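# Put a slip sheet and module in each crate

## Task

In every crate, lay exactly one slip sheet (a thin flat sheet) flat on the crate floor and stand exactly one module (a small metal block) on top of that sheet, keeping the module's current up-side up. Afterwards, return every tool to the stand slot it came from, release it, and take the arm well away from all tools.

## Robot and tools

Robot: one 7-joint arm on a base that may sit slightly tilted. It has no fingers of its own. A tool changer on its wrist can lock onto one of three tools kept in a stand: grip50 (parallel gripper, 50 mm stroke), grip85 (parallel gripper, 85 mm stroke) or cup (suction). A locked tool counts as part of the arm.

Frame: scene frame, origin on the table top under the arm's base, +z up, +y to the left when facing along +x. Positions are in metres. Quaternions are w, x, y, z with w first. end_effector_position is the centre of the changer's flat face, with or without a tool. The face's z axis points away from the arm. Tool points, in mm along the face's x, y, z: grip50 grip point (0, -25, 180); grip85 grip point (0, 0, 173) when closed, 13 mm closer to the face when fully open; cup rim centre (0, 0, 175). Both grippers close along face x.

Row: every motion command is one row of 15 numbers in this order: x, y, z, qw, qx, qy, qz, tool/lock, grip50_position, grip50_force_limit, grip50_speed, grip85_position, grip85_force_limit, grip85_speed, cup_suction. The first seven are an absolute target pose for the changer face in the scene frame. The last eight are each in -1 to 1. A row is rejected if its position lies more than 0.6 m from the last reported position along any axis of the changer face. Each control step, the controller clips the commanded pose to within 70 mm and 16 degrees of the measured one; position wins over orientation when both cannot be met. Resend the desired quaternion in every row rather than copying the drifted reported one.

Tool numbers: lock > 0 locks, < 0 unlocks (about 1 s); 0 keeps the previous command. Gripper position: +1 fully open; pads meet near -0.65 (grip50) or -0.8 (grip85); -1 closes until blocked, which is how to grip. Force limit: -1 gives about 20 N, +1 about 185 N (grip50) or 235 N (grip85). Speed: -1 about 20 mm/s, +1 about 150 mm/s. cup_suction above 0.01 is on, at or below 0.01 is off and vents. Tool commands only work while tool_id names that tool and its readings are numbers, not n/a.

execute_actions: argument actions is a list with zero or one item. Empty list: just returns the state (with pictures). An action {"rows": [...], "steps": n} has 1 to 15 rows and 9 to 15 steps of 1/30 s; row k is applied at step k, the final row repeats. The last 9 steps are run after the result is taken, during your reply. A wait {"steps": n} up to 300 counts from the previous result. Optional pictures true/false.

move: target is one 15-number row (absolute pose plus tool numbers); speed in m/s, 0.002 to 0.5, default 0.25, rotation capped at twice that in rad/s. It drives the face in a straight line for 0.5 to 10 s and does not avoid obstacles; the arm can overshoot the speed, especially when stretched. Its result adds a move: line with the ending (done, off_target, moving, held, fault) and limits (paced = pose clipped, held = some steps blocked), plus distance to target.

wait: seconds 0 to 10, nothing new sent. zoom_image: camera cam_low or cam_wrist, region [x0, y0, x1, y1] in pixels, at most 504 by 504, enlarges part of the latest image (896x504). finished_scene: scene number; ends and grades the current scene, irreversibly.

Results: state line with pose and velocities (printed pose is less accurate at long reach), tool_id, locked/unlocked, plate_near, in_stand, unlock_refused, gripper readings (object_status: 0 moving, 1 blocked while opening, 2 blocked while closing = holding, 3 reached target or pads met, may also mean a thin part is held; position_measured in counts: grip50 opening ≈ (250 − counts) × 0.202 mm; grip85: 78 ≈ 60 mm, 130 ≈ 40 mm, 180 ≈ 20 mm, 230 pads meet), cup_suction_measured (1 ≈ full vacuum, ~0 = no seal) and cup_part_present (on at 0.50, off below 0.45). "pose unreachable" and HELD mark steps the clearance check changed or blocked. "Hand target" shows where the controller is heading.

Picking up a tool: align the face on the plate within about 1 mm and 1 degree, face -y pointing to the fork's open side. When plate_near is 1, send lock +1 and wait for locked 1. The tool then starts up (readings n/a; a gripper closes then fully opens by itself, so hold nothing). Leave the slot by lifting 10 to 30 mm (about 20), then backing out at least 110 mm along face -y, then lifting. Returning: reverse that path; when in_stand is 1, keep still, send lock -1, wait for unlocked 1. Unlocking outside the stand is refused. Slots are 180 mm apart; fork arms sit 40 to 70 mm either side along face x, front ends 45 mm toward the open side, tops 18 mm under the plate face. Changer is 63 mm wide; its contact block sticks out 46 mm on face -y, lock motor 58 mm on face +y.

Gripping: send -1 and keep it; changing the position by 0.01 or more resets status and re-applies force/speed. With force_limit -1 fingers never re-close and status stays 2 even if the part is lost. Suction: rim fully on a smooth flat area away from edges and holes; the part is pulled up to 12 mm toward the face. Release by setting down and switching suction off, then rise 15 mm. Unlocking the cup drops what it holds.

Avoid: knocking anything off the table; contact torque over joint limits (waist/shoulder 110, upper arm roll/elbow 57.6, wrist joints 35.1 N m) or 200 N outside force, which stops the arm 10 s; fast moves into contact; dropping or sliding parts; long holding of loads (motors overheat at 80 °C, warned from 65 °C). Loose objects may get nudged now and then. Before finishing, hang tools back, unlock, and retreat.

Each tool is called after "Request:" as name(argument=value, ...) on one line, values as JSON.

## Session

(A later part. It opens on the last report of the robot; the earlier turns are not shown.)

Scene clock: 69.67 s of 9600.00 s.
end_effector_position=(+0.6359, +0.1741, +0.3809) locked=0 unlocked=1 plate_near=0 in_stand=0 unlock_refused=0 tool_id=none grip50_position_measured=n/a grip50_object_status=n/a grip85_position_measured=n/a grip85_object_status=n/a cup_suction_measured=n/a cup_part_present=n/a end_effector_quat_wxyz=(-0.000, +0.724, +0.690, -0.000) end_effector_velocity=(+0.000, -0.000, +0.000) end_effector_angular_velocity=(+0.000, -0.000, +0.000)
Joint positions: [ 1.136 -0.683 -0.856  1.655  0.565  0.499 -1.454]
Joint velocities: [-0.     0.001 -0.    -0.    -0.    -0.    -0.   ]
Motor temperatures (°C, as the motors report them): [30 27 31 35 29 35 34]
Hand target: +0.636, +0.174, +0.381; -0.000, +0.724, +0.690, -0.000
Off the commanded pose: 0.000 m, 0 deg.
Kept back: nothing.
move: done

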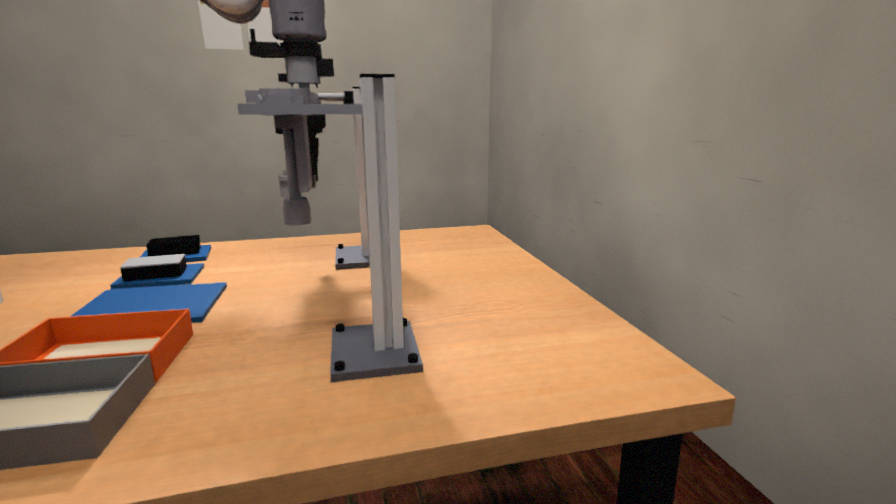

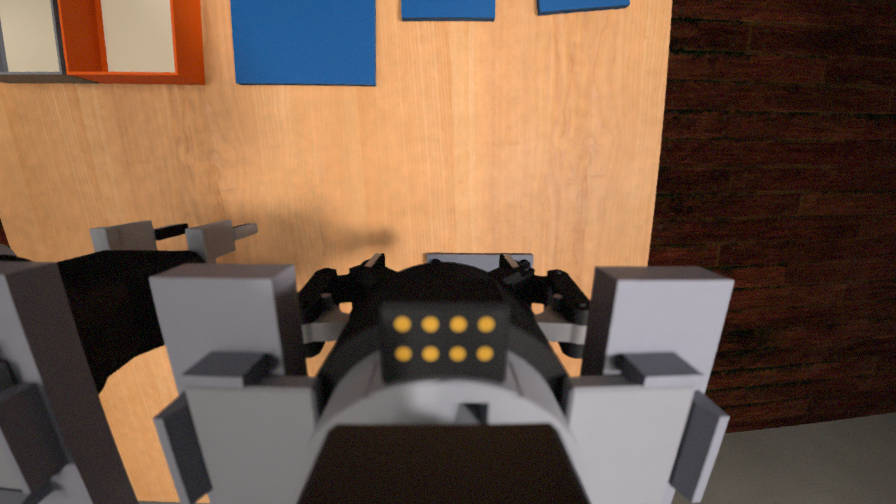

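Request:
move(target=[0.6343,0.1745,0.375,0,0.7236,0.6902,0,0,1,0,0,1,0,0,0], speed=0.02)

Request:
move(target=[0.6343,0.1745,0.3605,0,0.7236,0.6902,0,0,1,0,0,1,0,0,0], speed=0.007)

Request:
move(target=[0.6343,0.1745,0.3605,0,0.7236,0.6902,0,1,1,0,0,1,0,0,0])

Request:
execute_actions(actions=[{"steps":20}])

Request:
move(target=[0.6343,0.1745,0.381,0,0.7236,0.6902,0,0,1,0,0,1,0,0,0], speed=0.04)

Request:
move(target=[0.505,0.1806,0.381,0,0.7236,0.6902,0,0,1,0,0,1,0,0,0], speed=0.1)

Request:
move(target=[0.325,0.183,0.26,0,0.7071,0.7071,0,0,1,0,0,1,0,0,0], speed=0.15)

Scene clock: 70.87 s of 9600.00 s.
end_effector_position=(+0.6343, +0.1745, +0.3750) locked=0 unlocked=1 plate_near=0 in_stand=0 unlock_refused=0 tool_id=none grip50_position_measured=n/a grip50_object_status=n/a grip85_position_measured=n/a grip85_object_status=n/a cup_suction_measured=n/a cup_part_present=n/a end_effector_quat_wxyz=(+0.000, +0.724, +0.690, -0.000) end_effector_velocity=(+0.000, +0.000, +0.000) end_effector_angular_velocity=(+0.000, -0.000, +0.000)
Joint positions: [ 1.136 -0.69  -0.851  1.662  0.572  0.512 -1.456]
Joint velocities: [ 0.  0. -0. -0.  0.  0. -0.]
Motor temperatures (°C, as the motors report them): [30 27 31 35 29 35 34]
Hand target: +0.634, +0.174, +0.375; +0.000, +0.724, +0.690, -0.000
Off the commanded pose: 0.000 m, 0 deg.
Kept back: nothing.
move: done

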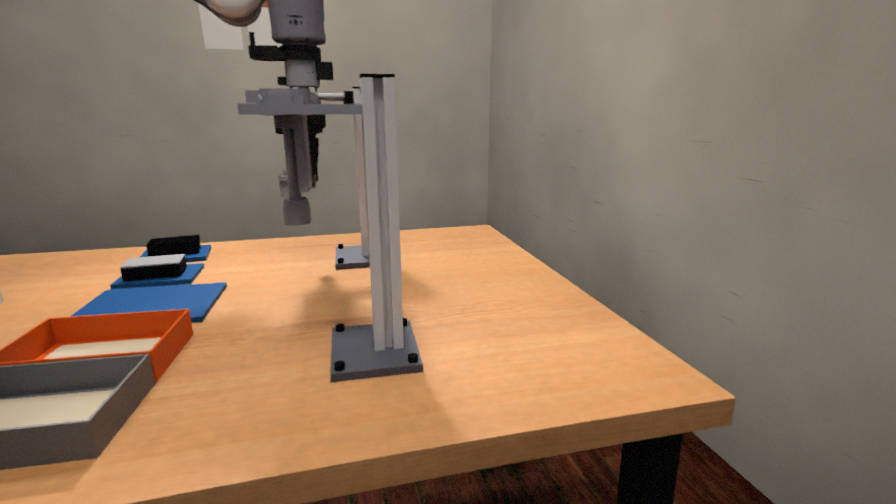

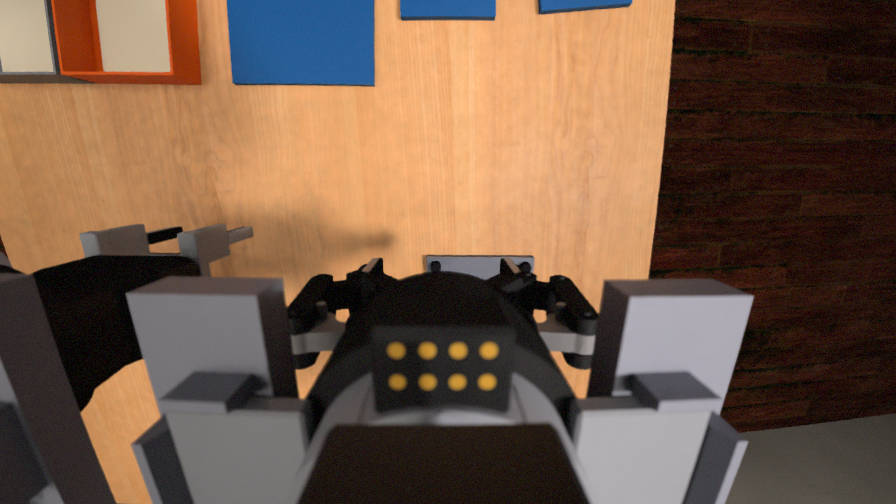

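Scene clock: 73.17 s of 9600.00 s.
end_effector_position=(+0.6344, +0.1745, +0.3609) locked=0 unlocked=1 plate_near=1 in_stand=1 unlock_refused=0 tool_id=none grip50_position_measured=n/a grip50_object_status=n/a grip85_position_measured=n/a grip85_object_status=n/a cup_suction_measured=n/a cup_part_present=n/a end_effector_quat_wxyz=(+0.000, +0.724, +0.690, +0.000) end_effector_velocity=(-0.000, -0.000, +0.000) end_effector_angular_velocity=(+0.000, -0.000, -0.001)
Joint positions: [ 1.125 -0.712 -0.835  1.664  0.589  0.535 -1.464]
Joint velocities: [-0.  0.  0.  0.  0.  0.  0.]
Motor temperatures (°C, as the motors report them): [30 27 31 35 29 35 34]
Hand target: +0.634, +0.174, +0.361; +0.000, +0.724, +0.690, -0.000
Off the commanded pose: 0.000 m, 0 deg.
Kept back: nothing.
move: done

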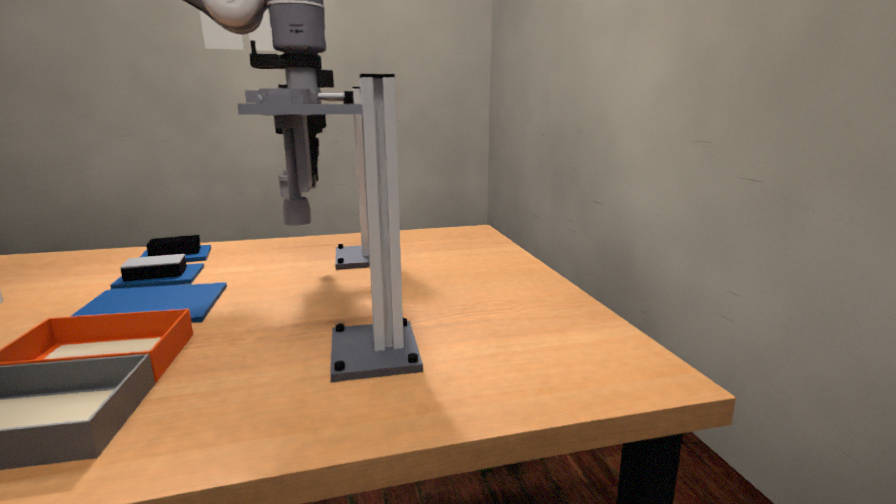

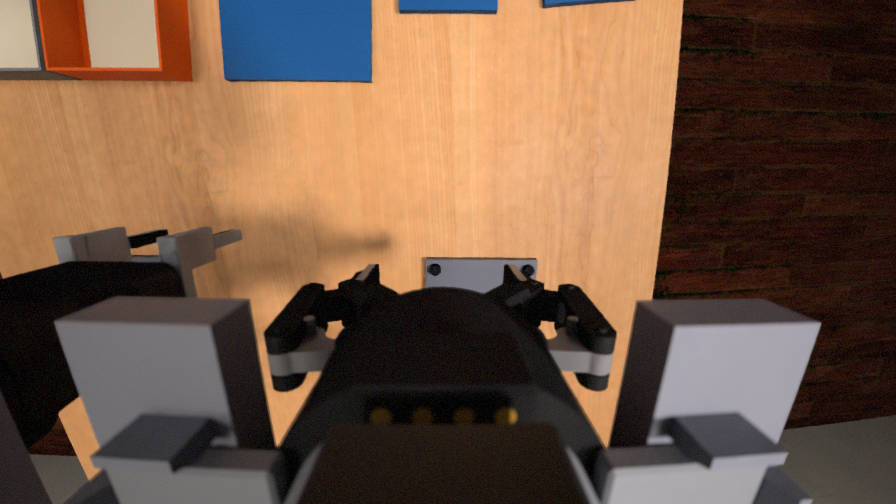

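Scene clock: 73.87 s of 9600.00 s.
end_effector_position=(+0.6344, +0.1745, +0.3609) locked=0 unlocked=0 plate_near=1 in_stand=1 unlock_refused=0 tool_id=none grip50_position_measured=n/a grip50_object_status=n/a grip85_position_measured=n/a grip85_object_status=n/a cup_suction_measured=n/a cup_part_present=n/a end_effector_quat_wxyz=(+0.000, +0.724, +0.690, +0.000) end_effector_velocity=(+0.001, +0.001, +0.001) end_effector_angular_velocity=(+0.006, -0.007, -0.002)
Joint positions: [ 1.125 -0.712 -0.835  1.664  0.589  0.535 -1.464]
Joint velocities: [-0.001  0.002 -0.    -0.002  0.004  0.005  0.   ]
Motor temperatures (°C, as the motors report them): [30 27 31 35 29 35 34]
Hand target: +0.634, +0.174, +0.361; +0.000, +0.724, +0.690, -0.000
Off the commanded pose: 0.000 m, 0 deg.
Kept back: nothing.
move: done

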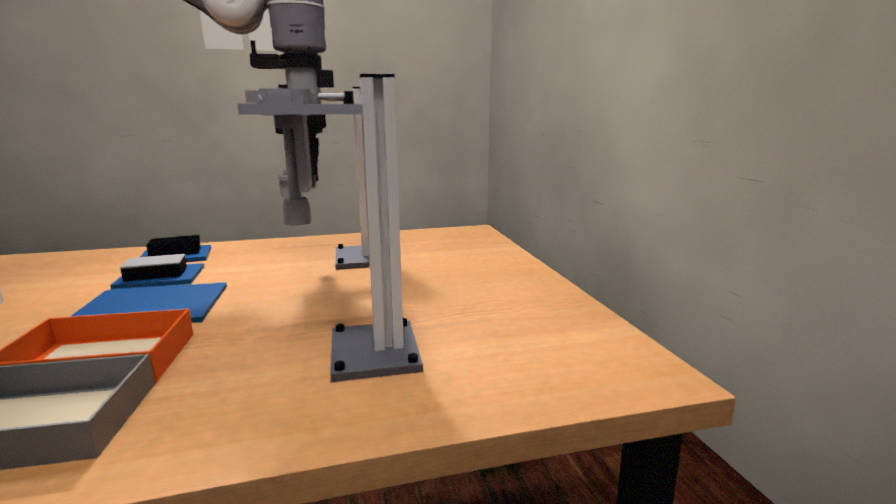

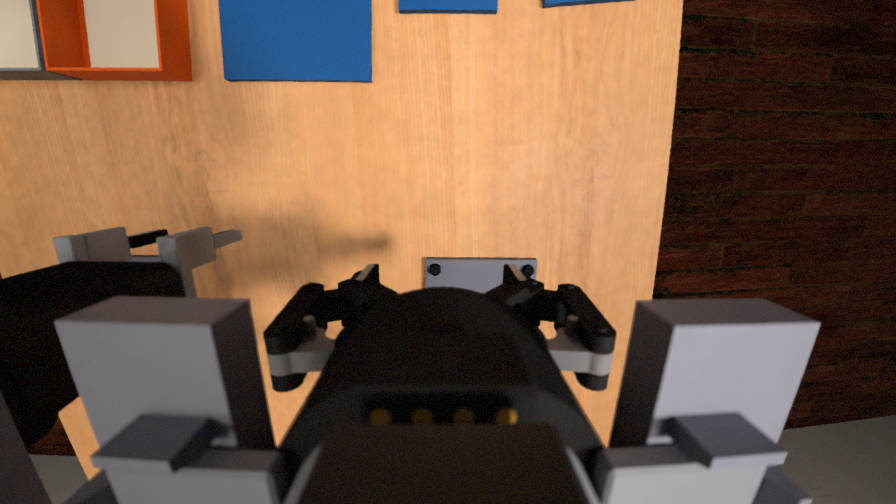

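Scene clock: 74.53 s of 9600.00 s.
end_effector_position=(+0.6346, +0.1746, +0.3611) locked=1 unlocked=0 plate_near=1 in_stand=1 unlock_refused=0 tool_id=grip85 grip50_position_measured=n/a grip50_object_status=n/a grip85_position_measured=n/a grip85_object_status=n/a cup_suction_measured=n/a cup_part_present=n/a end_effector_quat_wxyz=(+0.000, +0.724, +0.690, +0.001) end_effector_velocity=(+0.000, -0.000, +0.000) end_effector_angular_velocity=(+0.000, -0.000, -0.000)
Joint positions: [ 1.125 -0.712 -0.835  1.664  0.589  0.535 -1.464]
Joint velocities: [-0.  0. -0. -0.  0. -0. -0.]
Motor temperatures (°C, as the motors report them): [30 27 31 35 29 35 34]
Hand target: +0.634, +0.174, +0.361; +0.000, +0.724, +0.690, -0.000
Off the commanded pose: 0.001 m, 0 deg.
Kept back: nothing.
Steps of this call (steps 1 to 20: nothing new was sent). Readings (end_effector_position | what the end effector reports):
1: (+0.6345, +0.1745, +0.3609) | locked=0 unlocked=0 plate_near=1 in_stand=1 unlock_refused=0 tool_id=none grip50_position_measured=n/a grip50_object_status=n/a grip85_position_measured=n/a grip85_object_status=n/a cup_suction_measured=n/a cup_part_present=n/a
2: (+0.6345, +0.1745, +0.3609) | locked=0 unlocked=0 plate_near=1 in_stand=1 unlock_refused=0 tool_id=none grip50_position_measured=n/a grip50_object_status=n/a grip85_position_measured=n/a grip85_object_status=n/a cup_suction_measured=n/a cup_part_present=n/a
4: (+0.6346, +0.1746, +0.3611) | locked=1 unlocked=0 plate_near=1 in_stand=1 unlock_refused=0 tool_id=grip85 grip50_position_measured=n/a grip50_object_status=n/a grip85_position_measured=n/a grip85_object_status=n/a cup_suction_measured=n/a cup_part_present=n/a
8: (+0.6346, +0.1746, +0.3611) | locked=1 unlocked=0 plate_near=1 in_stand=1 unlock_refused=0 tool_id=grip85 grip50_position_measured=n/a grip50_object_status=n/a grip85_position_measured=n/a grip85_object_status=n/a cup_suction_measured=n/a cup_part_present=n/a
20: the state above

Scene clock: 75.27 s of 9600.00 s.
end_effector_position=(+0.6344, +0.1744, +0.3811) locked=1 unlocked=0 plate_near=1 in_stand=0 unlock_refused=0 tool_id=grip85 grip50_position_measured=n/a grip50_object_status=n/a grip85_position_measured=n/a grip85_object_status=n/a cup_suction_measured=n/a cup_part_present=n/a end_effector_quat_wxyz=(-0.000, +0.724, +0.690, +0.000) end_effector_velocity=(-0.000, +0.000, -0.000) end_effector_angular_velocity=(-0.000, +0.000, +0.000)
Joint positions: [ 1.138 -0.679 -0.854  1.661  0.563  0.504 -1.452]
Joint velocities: [ 0. -0. -0.  0.  0.  0. -0.]
Motor temperatures (°C, as the motors report them): [30 27 31 35 29 35 34]
Hand target: +0.634, +0.175, +0.381; -0.000, +0.724, +0.690, +0.000
Off the commanded pose: 0.000 m, 0 deg.
Kept back: nothing.
move: done

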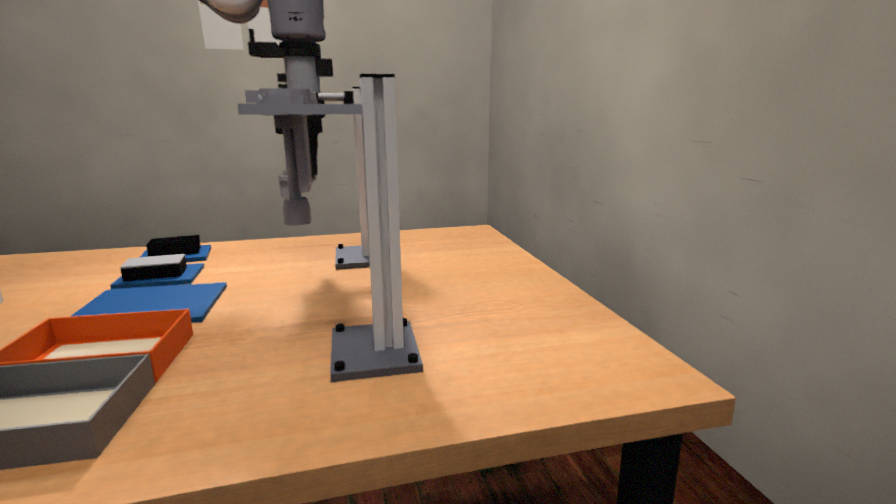

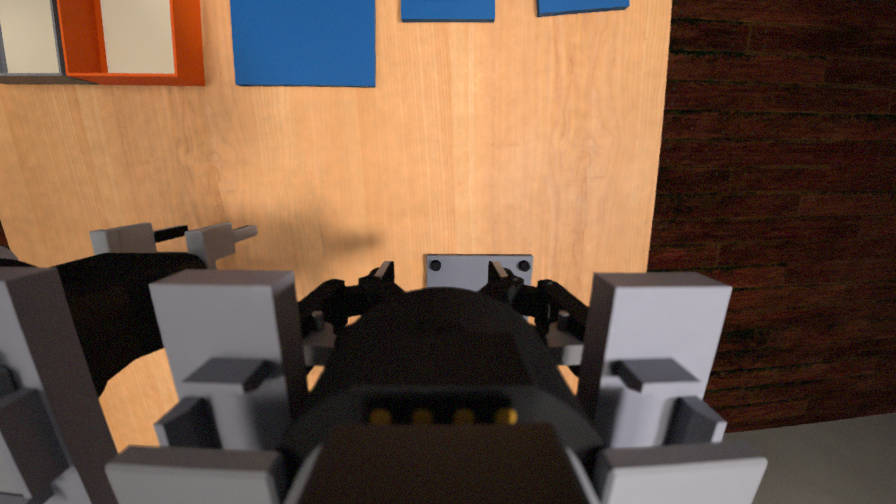

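Scene clock: 76.87 s of 9600.00 s.
end_effector_position=(+0.5048, +0.1805, +0.3809) locked=1 unlocked=0 plate_near=1 in_stand=0 unlock_refused=0 tool_id=grip85 grip50_position_measured=n/a grip50_object_status=n/a grip85_position_measured=n/a grip85_object_status=n/a cup_suction_measured=n/a cup_part_present=n/a end_effector_quat_wxyz=(-0.000, +0.724, +0.690, -0.000) end_effector_velocity=(+0.000, -0.000, -0.000) end_effector_angular_velocity=(-0.001, +0.000, +0.000)
Joint positions: [ 1.484 -0.414 -0.996  2.097  0.451  0.707 -1.341]
Joint velocities: [-0.    -0.001 -0.    -0.    -0.    -0.    -0.   ]
Motor temperatures (°C, as the motors report them): [30 27 31 35 29 35 34]
Hand target: +0.505, +0.180, +0.381; -0.000, +0.724, +0.690, -0.000
Off the commanded pose: 0.000 m, 0 deg.
Kept back: nothing.
move: done

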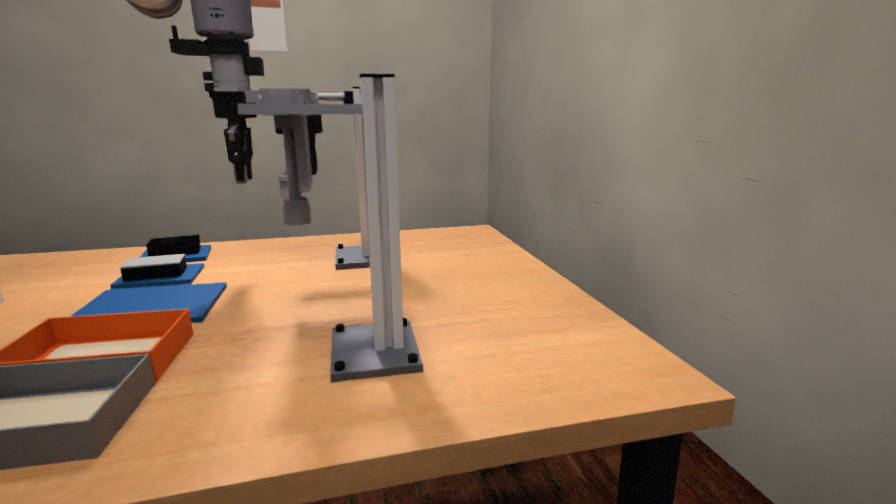

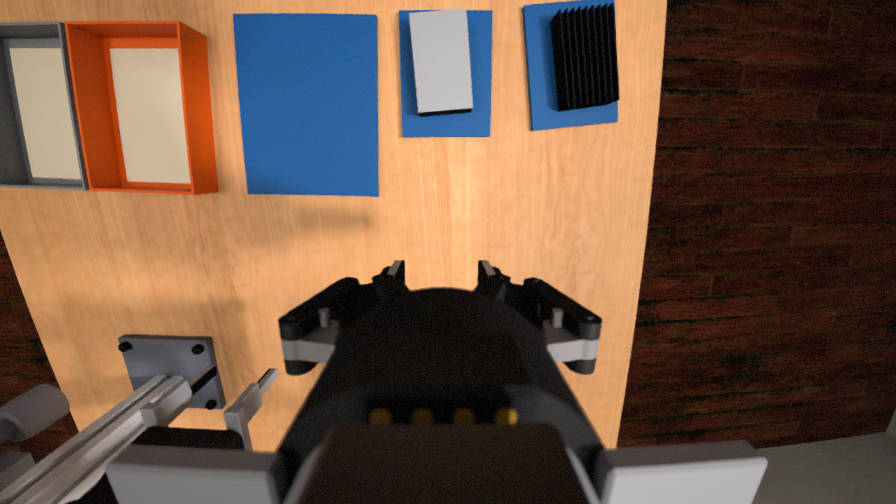

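Scene clock: 78.63 s of 9600.00 s.
end_effector_position=(+0.3251, +0.1826, +0.2603) locked=1 unlocked=0 plate_near=1 in_stand=0 unlock_refused=0 tool_id=grip85 grip50_position_measured=n/a grip50_object_status=n/a grip85_position_measured=3 grip85_object_status=3 cup_suction_measured=n/a cup_part_present=n/a end_effector_quat_wxyz=(+0.001, +0.707, +0.707, -0.000) end_effector_velocity=(+0.000, -0.000, +0.000) end_effector_angular_velocity=(+0.000, +0.000, -0.000)
Joint positions: [ 1.655 -0.49  -0.743  2.468  0.83   1.136 -1.421]
Joint velocities: [ 0.     0.    -0.001  0.    -0.    -0.    -0.   ]
Motor temperatures (°C, as the motors report them): [30 27 31 35 29 35 34]
Hand target: +0.325, +0.183, +0.260; +0.001, +0.707, +0.707, -0.000
Off the commanded pose: 0.000 m, 0 deg.
Kept back: nothing.
move: done

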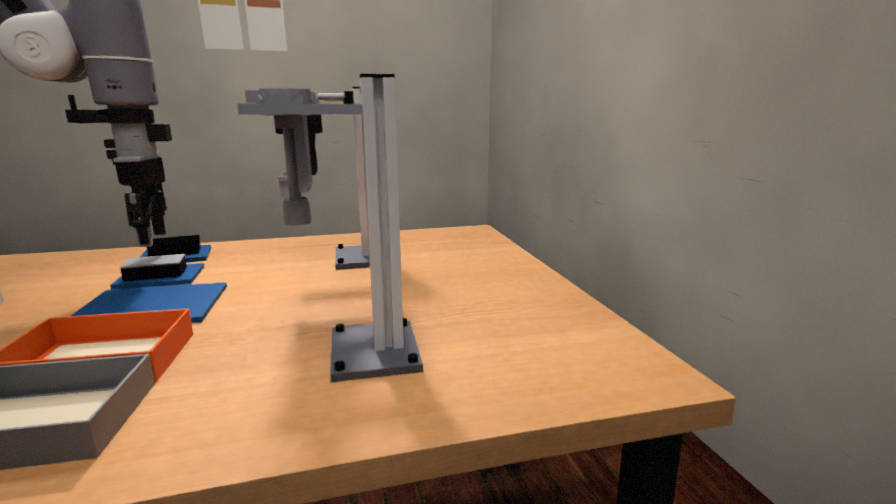

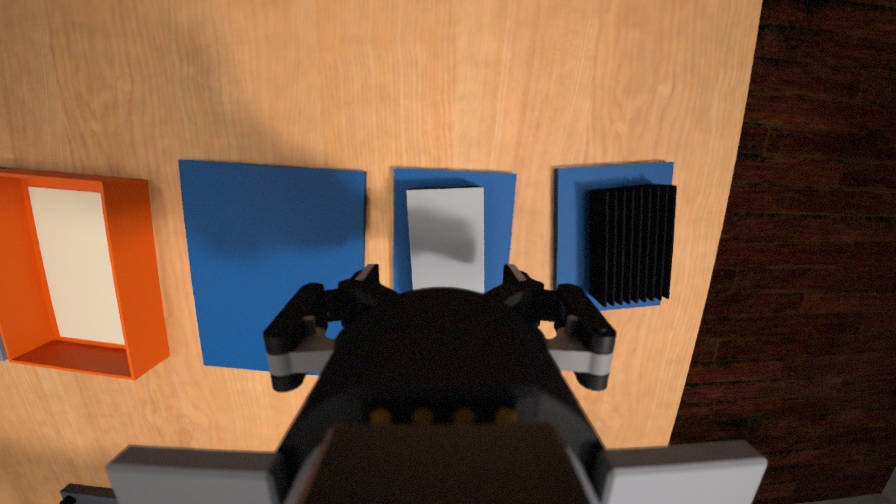

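Request:
move(target=[0.322,0.188,0.202,0,0.698,0.716,0,0,1,0,0,1,0,0,0], speed=0.05)

Request:
move(target=[0.322,0.188,0.202,0,0.698,0.716,0,0,1,0,0,-1,0,0,0])

Request:
move(target=[0.322,0.188,0.265,0,0.698,0.716,0,0,1,0,0,-1,0,0,0], speed=0.08)

Request:
move(target=[0.36,-0.05,0.265,0,0.72,0.694,0,0,1,0,0,-1,0,0,0], speed=0.2)

Request:
move(target=[0.342,-0.31,0.265,0,0.7431,0.6691,0,0,1,0,0,-1,0,0,0], speed=0.2)

Request:
move(target=[0.342,-0.31,0.199,0,0.7431,0.6691,0,0,1,0,0,-1,0,0,0], speed=0.025)

Scene clock: 80.60 s of 9600.00 s.
end_effector_position=(+0.3221, +0.1880, +0.2021) locked=1 unlocked=0 plate_near=1 in_stand=0 unlock_refused=0 tool_id=grip85 grip50_position_measured=n/a grip50_object_status=n/a grip85_position_measured=3 grip85_object_status=3 cup_suction_measured=n/a cup_part_present=n/a end_effector_quat_wxyz=(+0.000, +0.698, +0.716, +0.000) end_effector_velocity=(+0.000, +0.000, +0.000) end_effector_angular_velocity=(+0.001, -0.000, -0.000)
Joint positions: [ 1.51  -0.69  -0.555  2.343  1.069  1.186 -1.613]
Joint velocities: [-0.     0.001 -0.001 -0.     0.     0.    -0.   ]
Motor temperatures (°C, as the motors report them): [30 27 31 35 29 35 34]
Hand target: +0.322, +0.188, +0.202; +0.000, +0.698, +0.716, +0.000
Off the commanded pose: 0.000 m, 0 deg.
Kept back: nothing.
move: done

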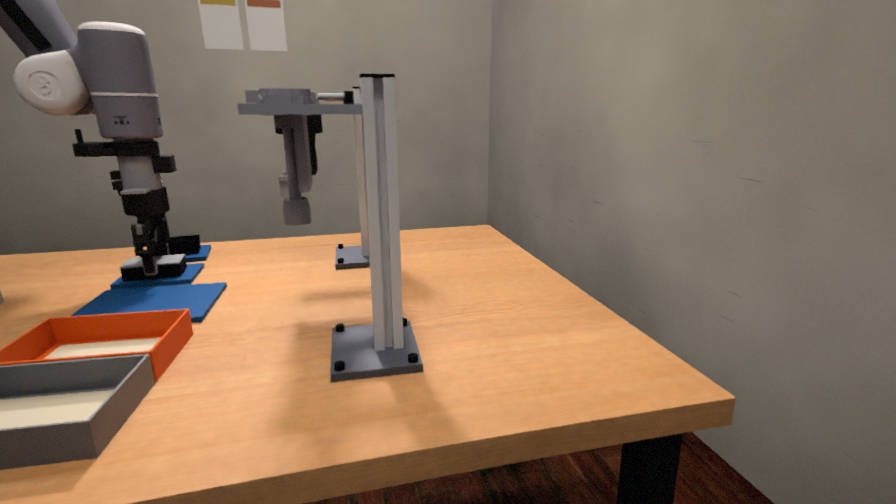

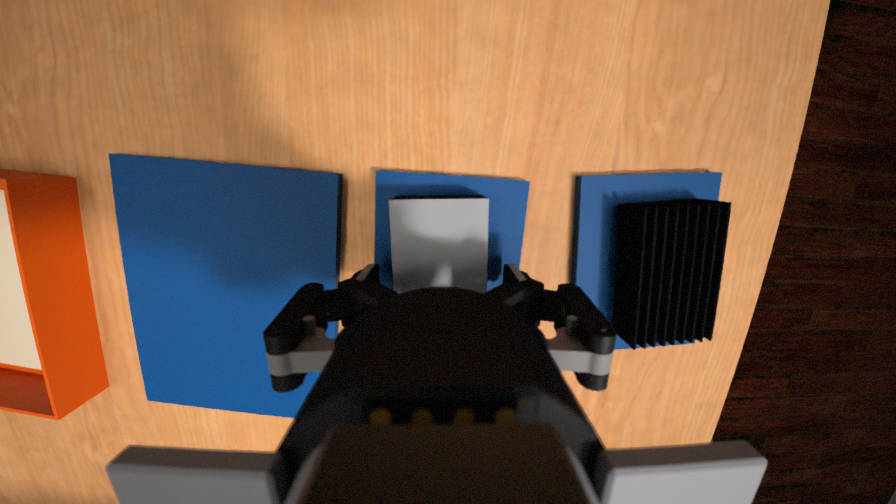

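Scene clock: 81.30 s of 9600.00 s.
end_effector_position=(+0.3220, +0.1879, +0.2023) locked=1 unlocked=0 plate_near=1 in_stand=0 unlock_refused=0 tool_id=grip85 grip50_position_measured=n/a grip50_object_status=n/a grip85_position_measured=81 grip85_object_status=2 cup_suction_measured=n/a cup_part_present=n/a end_effector_quat_wxyz=(+0.000, +0.698, +0.716, +0.000) end_effector_velocity=(-0.000, -0.000, -0.000) end_effector_angular_velocity=(-0.000, +0.000, +0.000)
Joint positions: [ 1.51  -0.688 -0.555  2.343  1.069  1.186 -1.613]
Joint velocities: [-0. -0.  0.  0. -0. -0. -0.]
Motor temperatures (°C, as the motors report them): [30 27 31 35 29 35 34]
Hand target: +0.322, +0.188, +0.202; +0.000, +0.698, +0.716, -0.000
Off the commanded pose: 0.000 m, 0 deg.
Kept back: nothing.
move: done

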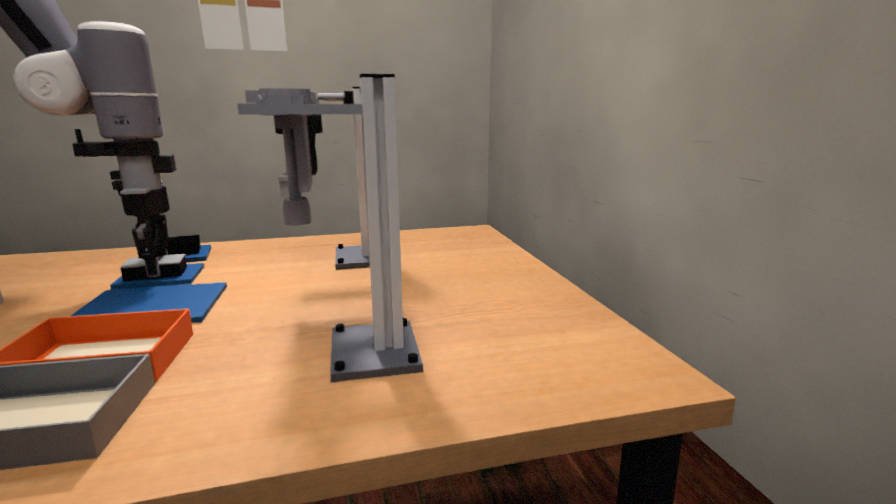

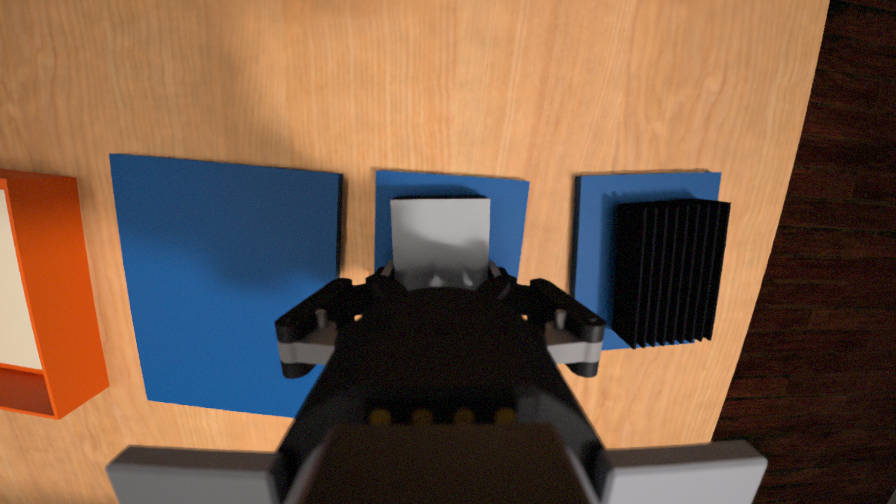

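Scene clock: 82.37 s of 9600.00 s.
end_effector_position=(+0.3219, +0.1881, +0.2649) locked=1 unlocked=0 plate_near=1 in_stand=0 unlock_refused=0 tool_id=grip85 grip50_position_measured=n/a grip50_object_status=n/a grip85_position_measured=81 grip85_object_status=2 cup_suction_measured=n/a cup_part_present=n/a end_effector_quat_wxyz=(-0.000, +0.698, +0.716, -0.000) end_effector_velocity=(+0.000, -0.000, -0.000) end_effector_angular_velocity=(-0.001, +0.000, -0.001)
Joint positions: [ 1.675 -0.467 -0.748  2.48   0.799  1.137 -1.407]
Joint velocities: [-0.001 -0.001  0.001 -0.    -0.    -0.     0.   ]
Motor temperatures (°C, as the motors report them): [30 27 31 35 29 35 34]
Hand target: +0.322, +0.188, +0.265; -0.000, +0.698, +0.716, -0.000
Off the commanded pose: 0.000 m, 0 deg.
Kept back: nothing.
move: done

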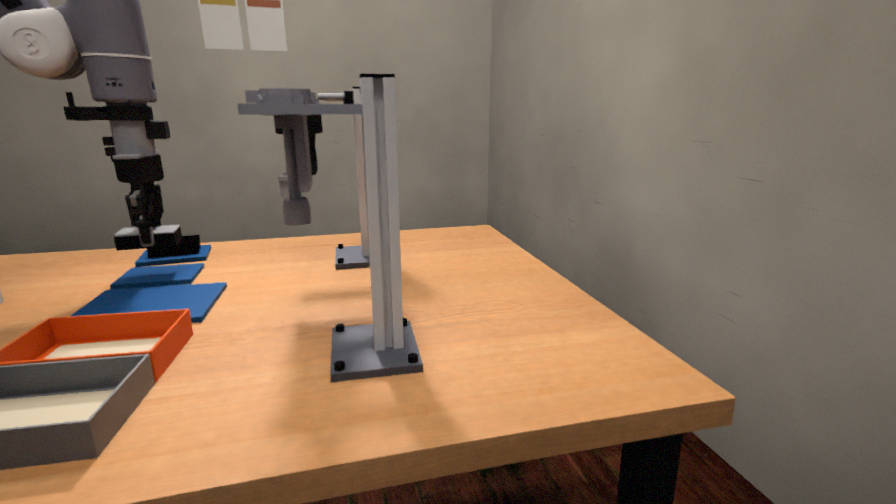

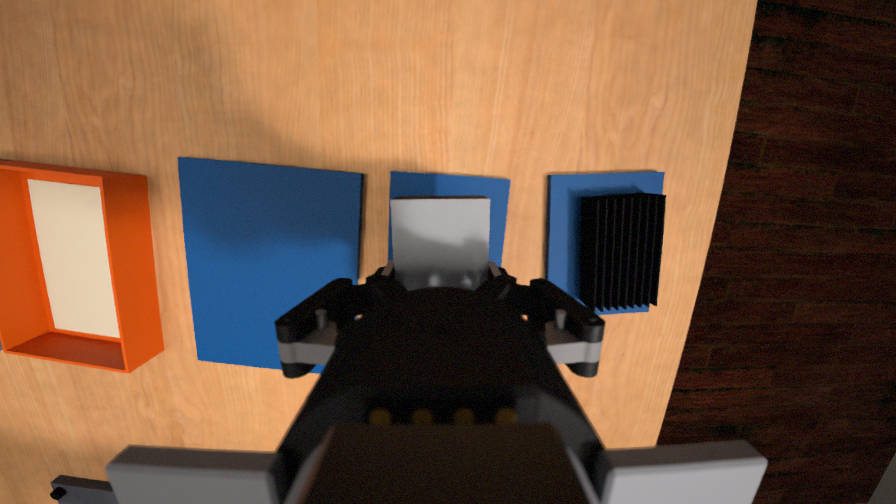

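Scene clock: 83.93 s of 9600.00 s.
end_effector_position=(+0.3596, -0.0496, +0.2650) locked=1 unlocked=0 plate_near=1 in_stand=0 unlock_refused=0 tool_id=grip85 grip50_position_measured=n/a grip50_object_status=n/a grip85_position_measured=81 grip85_object_status=2 cup_suction_measured=n/a cup_part_present=n/a end_effector_quat_wxyz=(-0.000, +0.720, +0.694, +0.000) end_effector_velocity=(-0.000, +0.000, +0.000) end_effector_angular_velocity=(-0.001, +0.000, +0.002)
Joint positions: [ 1.075 -0.466 -0.811  2.502  0.842  1.129 -2.046]
Joint velocities: [ 0.002  0.     0.     0.001 -0.001  0.001  0.   ]
Motor temperatures (°C, as the motors report them): [30 27 31 35 29 35 34]
Hand target: +0.360, -0.050, +0.265; -0.000, +0.720, +0.694, +0.000
Off the commanded pose: 0.001 m, 0 deg.
Kept back: nothing.
move: done

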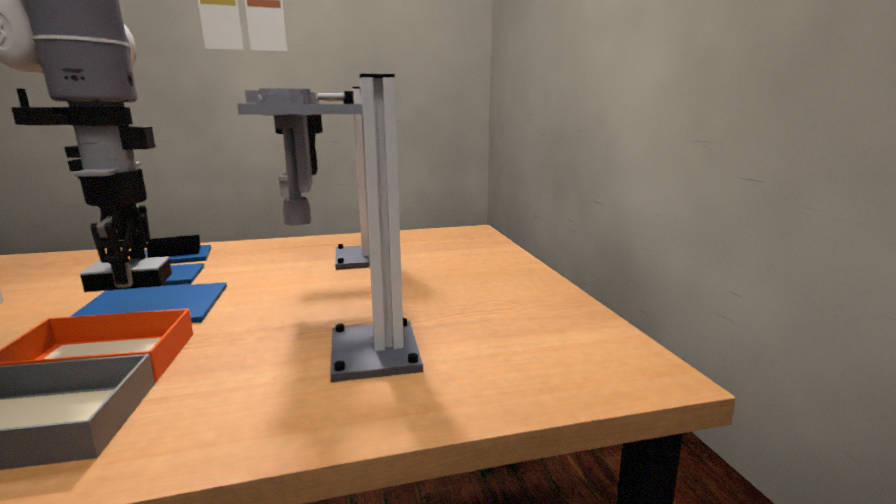

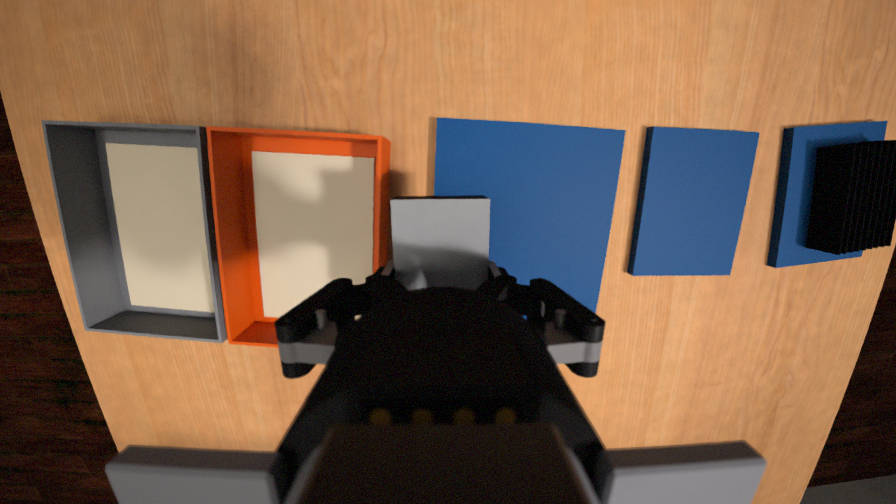

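Scene clock: 85.57 s of 9600.00 s.
end_effector_position=(+0.3421, -0.3095, +0.2650) locked=1 unlocked=0 plate_near=1 in_stand=0 unlock_refused=0 tool_id=grip85 grip50_position_measured=n/a grip50_object_status=n/a grip85_position_measured=81 grip85_object_status=2 cup_suction_measured=n/a cup_part_present=n/a end_effector_quat_wxyz=(+0.000, +0.743, +0.669, +0.000) end_effector_velocity=(+0.001, +0.001, +0.000) end_effector_angular_velocity=(+0.000, -0.001, +0.002)
Joint positions: [ 0.375 -0.617 -0.855  2.238  0.822  0.94  -2.6  ]
Joint velocities: [ 0.001  0.001  0.    -0.    -0.     0.    -0.   ]
Motor temperatures (°C, as the motors report them): [30 27 31 35 29 35 34]
Hand target: +0.342, -0.309, +0.265; +0.000, +0.743, +0.669, +0.000
Off the commanded pose: 0.000 m, 0 deg.
Kept back: nothing.
move: done

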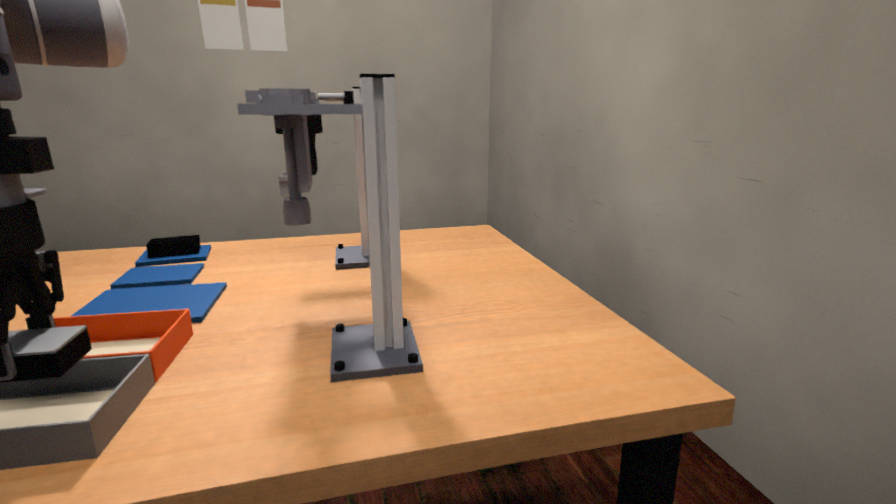

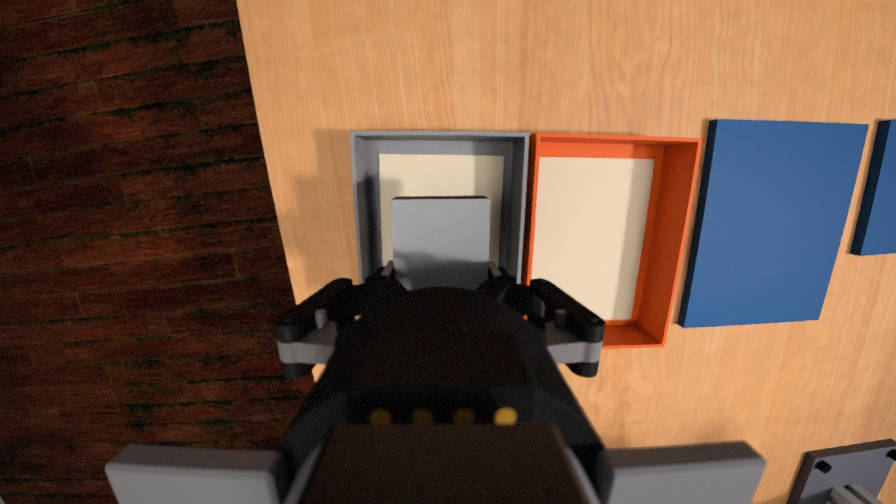

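Scene clock: 88.43 s of 9600.00 s.
end_effector_position=(+0.3420, -0.3100, +0.1990) locked=1 unlocked=0 plate_near=1 in_stand=0 unlock_refused=0 tool_id=grip85 grip50_position_measured=n/a grip50_object_status=n/a grip85_position_measured=81 grip85_object_status=2 cup_suction_measured=n/a cup_part_present=n/a end_effector_quat_wxyz=(-0.000, +0.743, +0.669, -0.000) end_effector_velocity=(-0.000, +0.000, -0.000) end_effector_angular_velocity=(+0.000, -0.000, -0.000)
Joint positions: [ 0.25  -0.794 -0.698  2.145  1.003  1.004 -2.711]
Joint velocities: [ 0.     0.     0.     0.     0.001  0.    -0.   ]
Motor temperatures (°C, as the motors report them): [30 27 31 35 29 35 34]
Hand target: +0.342, -0.310, +0.199; +0.000, +0.743, +0.669, -0.000
Off the commanded pose: 0.000 m, 0 deg.
Kept back: nothing.
move: done

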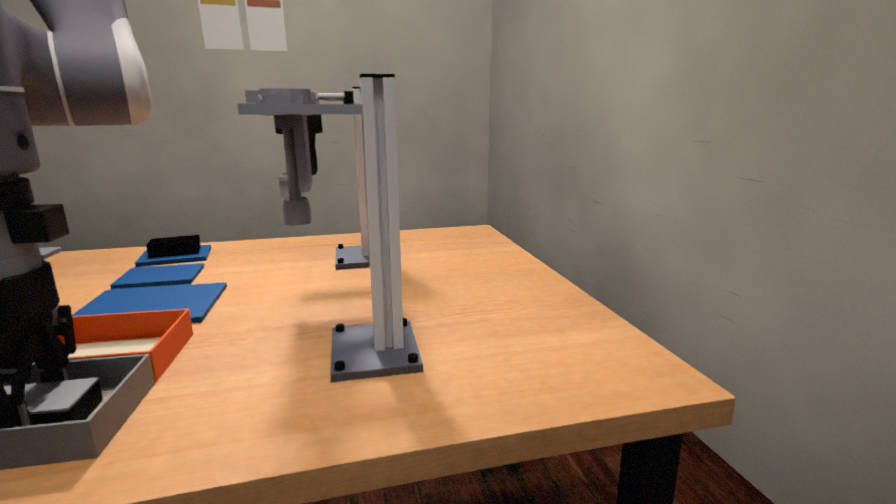

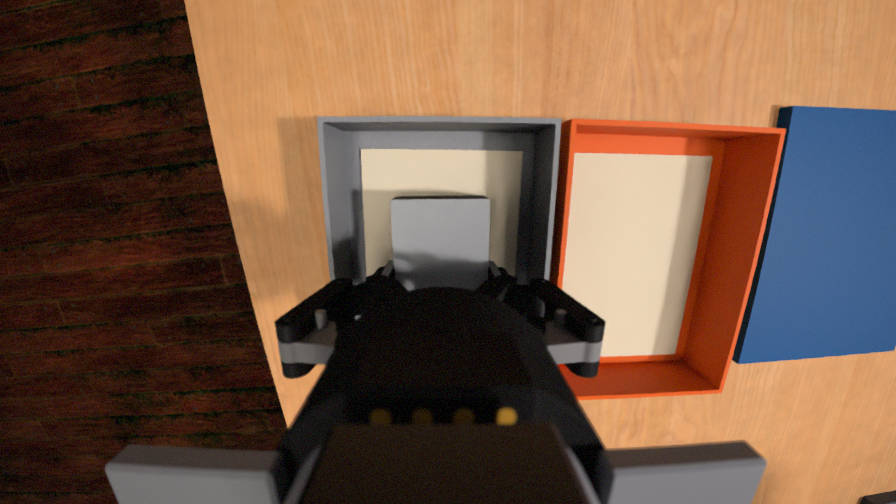

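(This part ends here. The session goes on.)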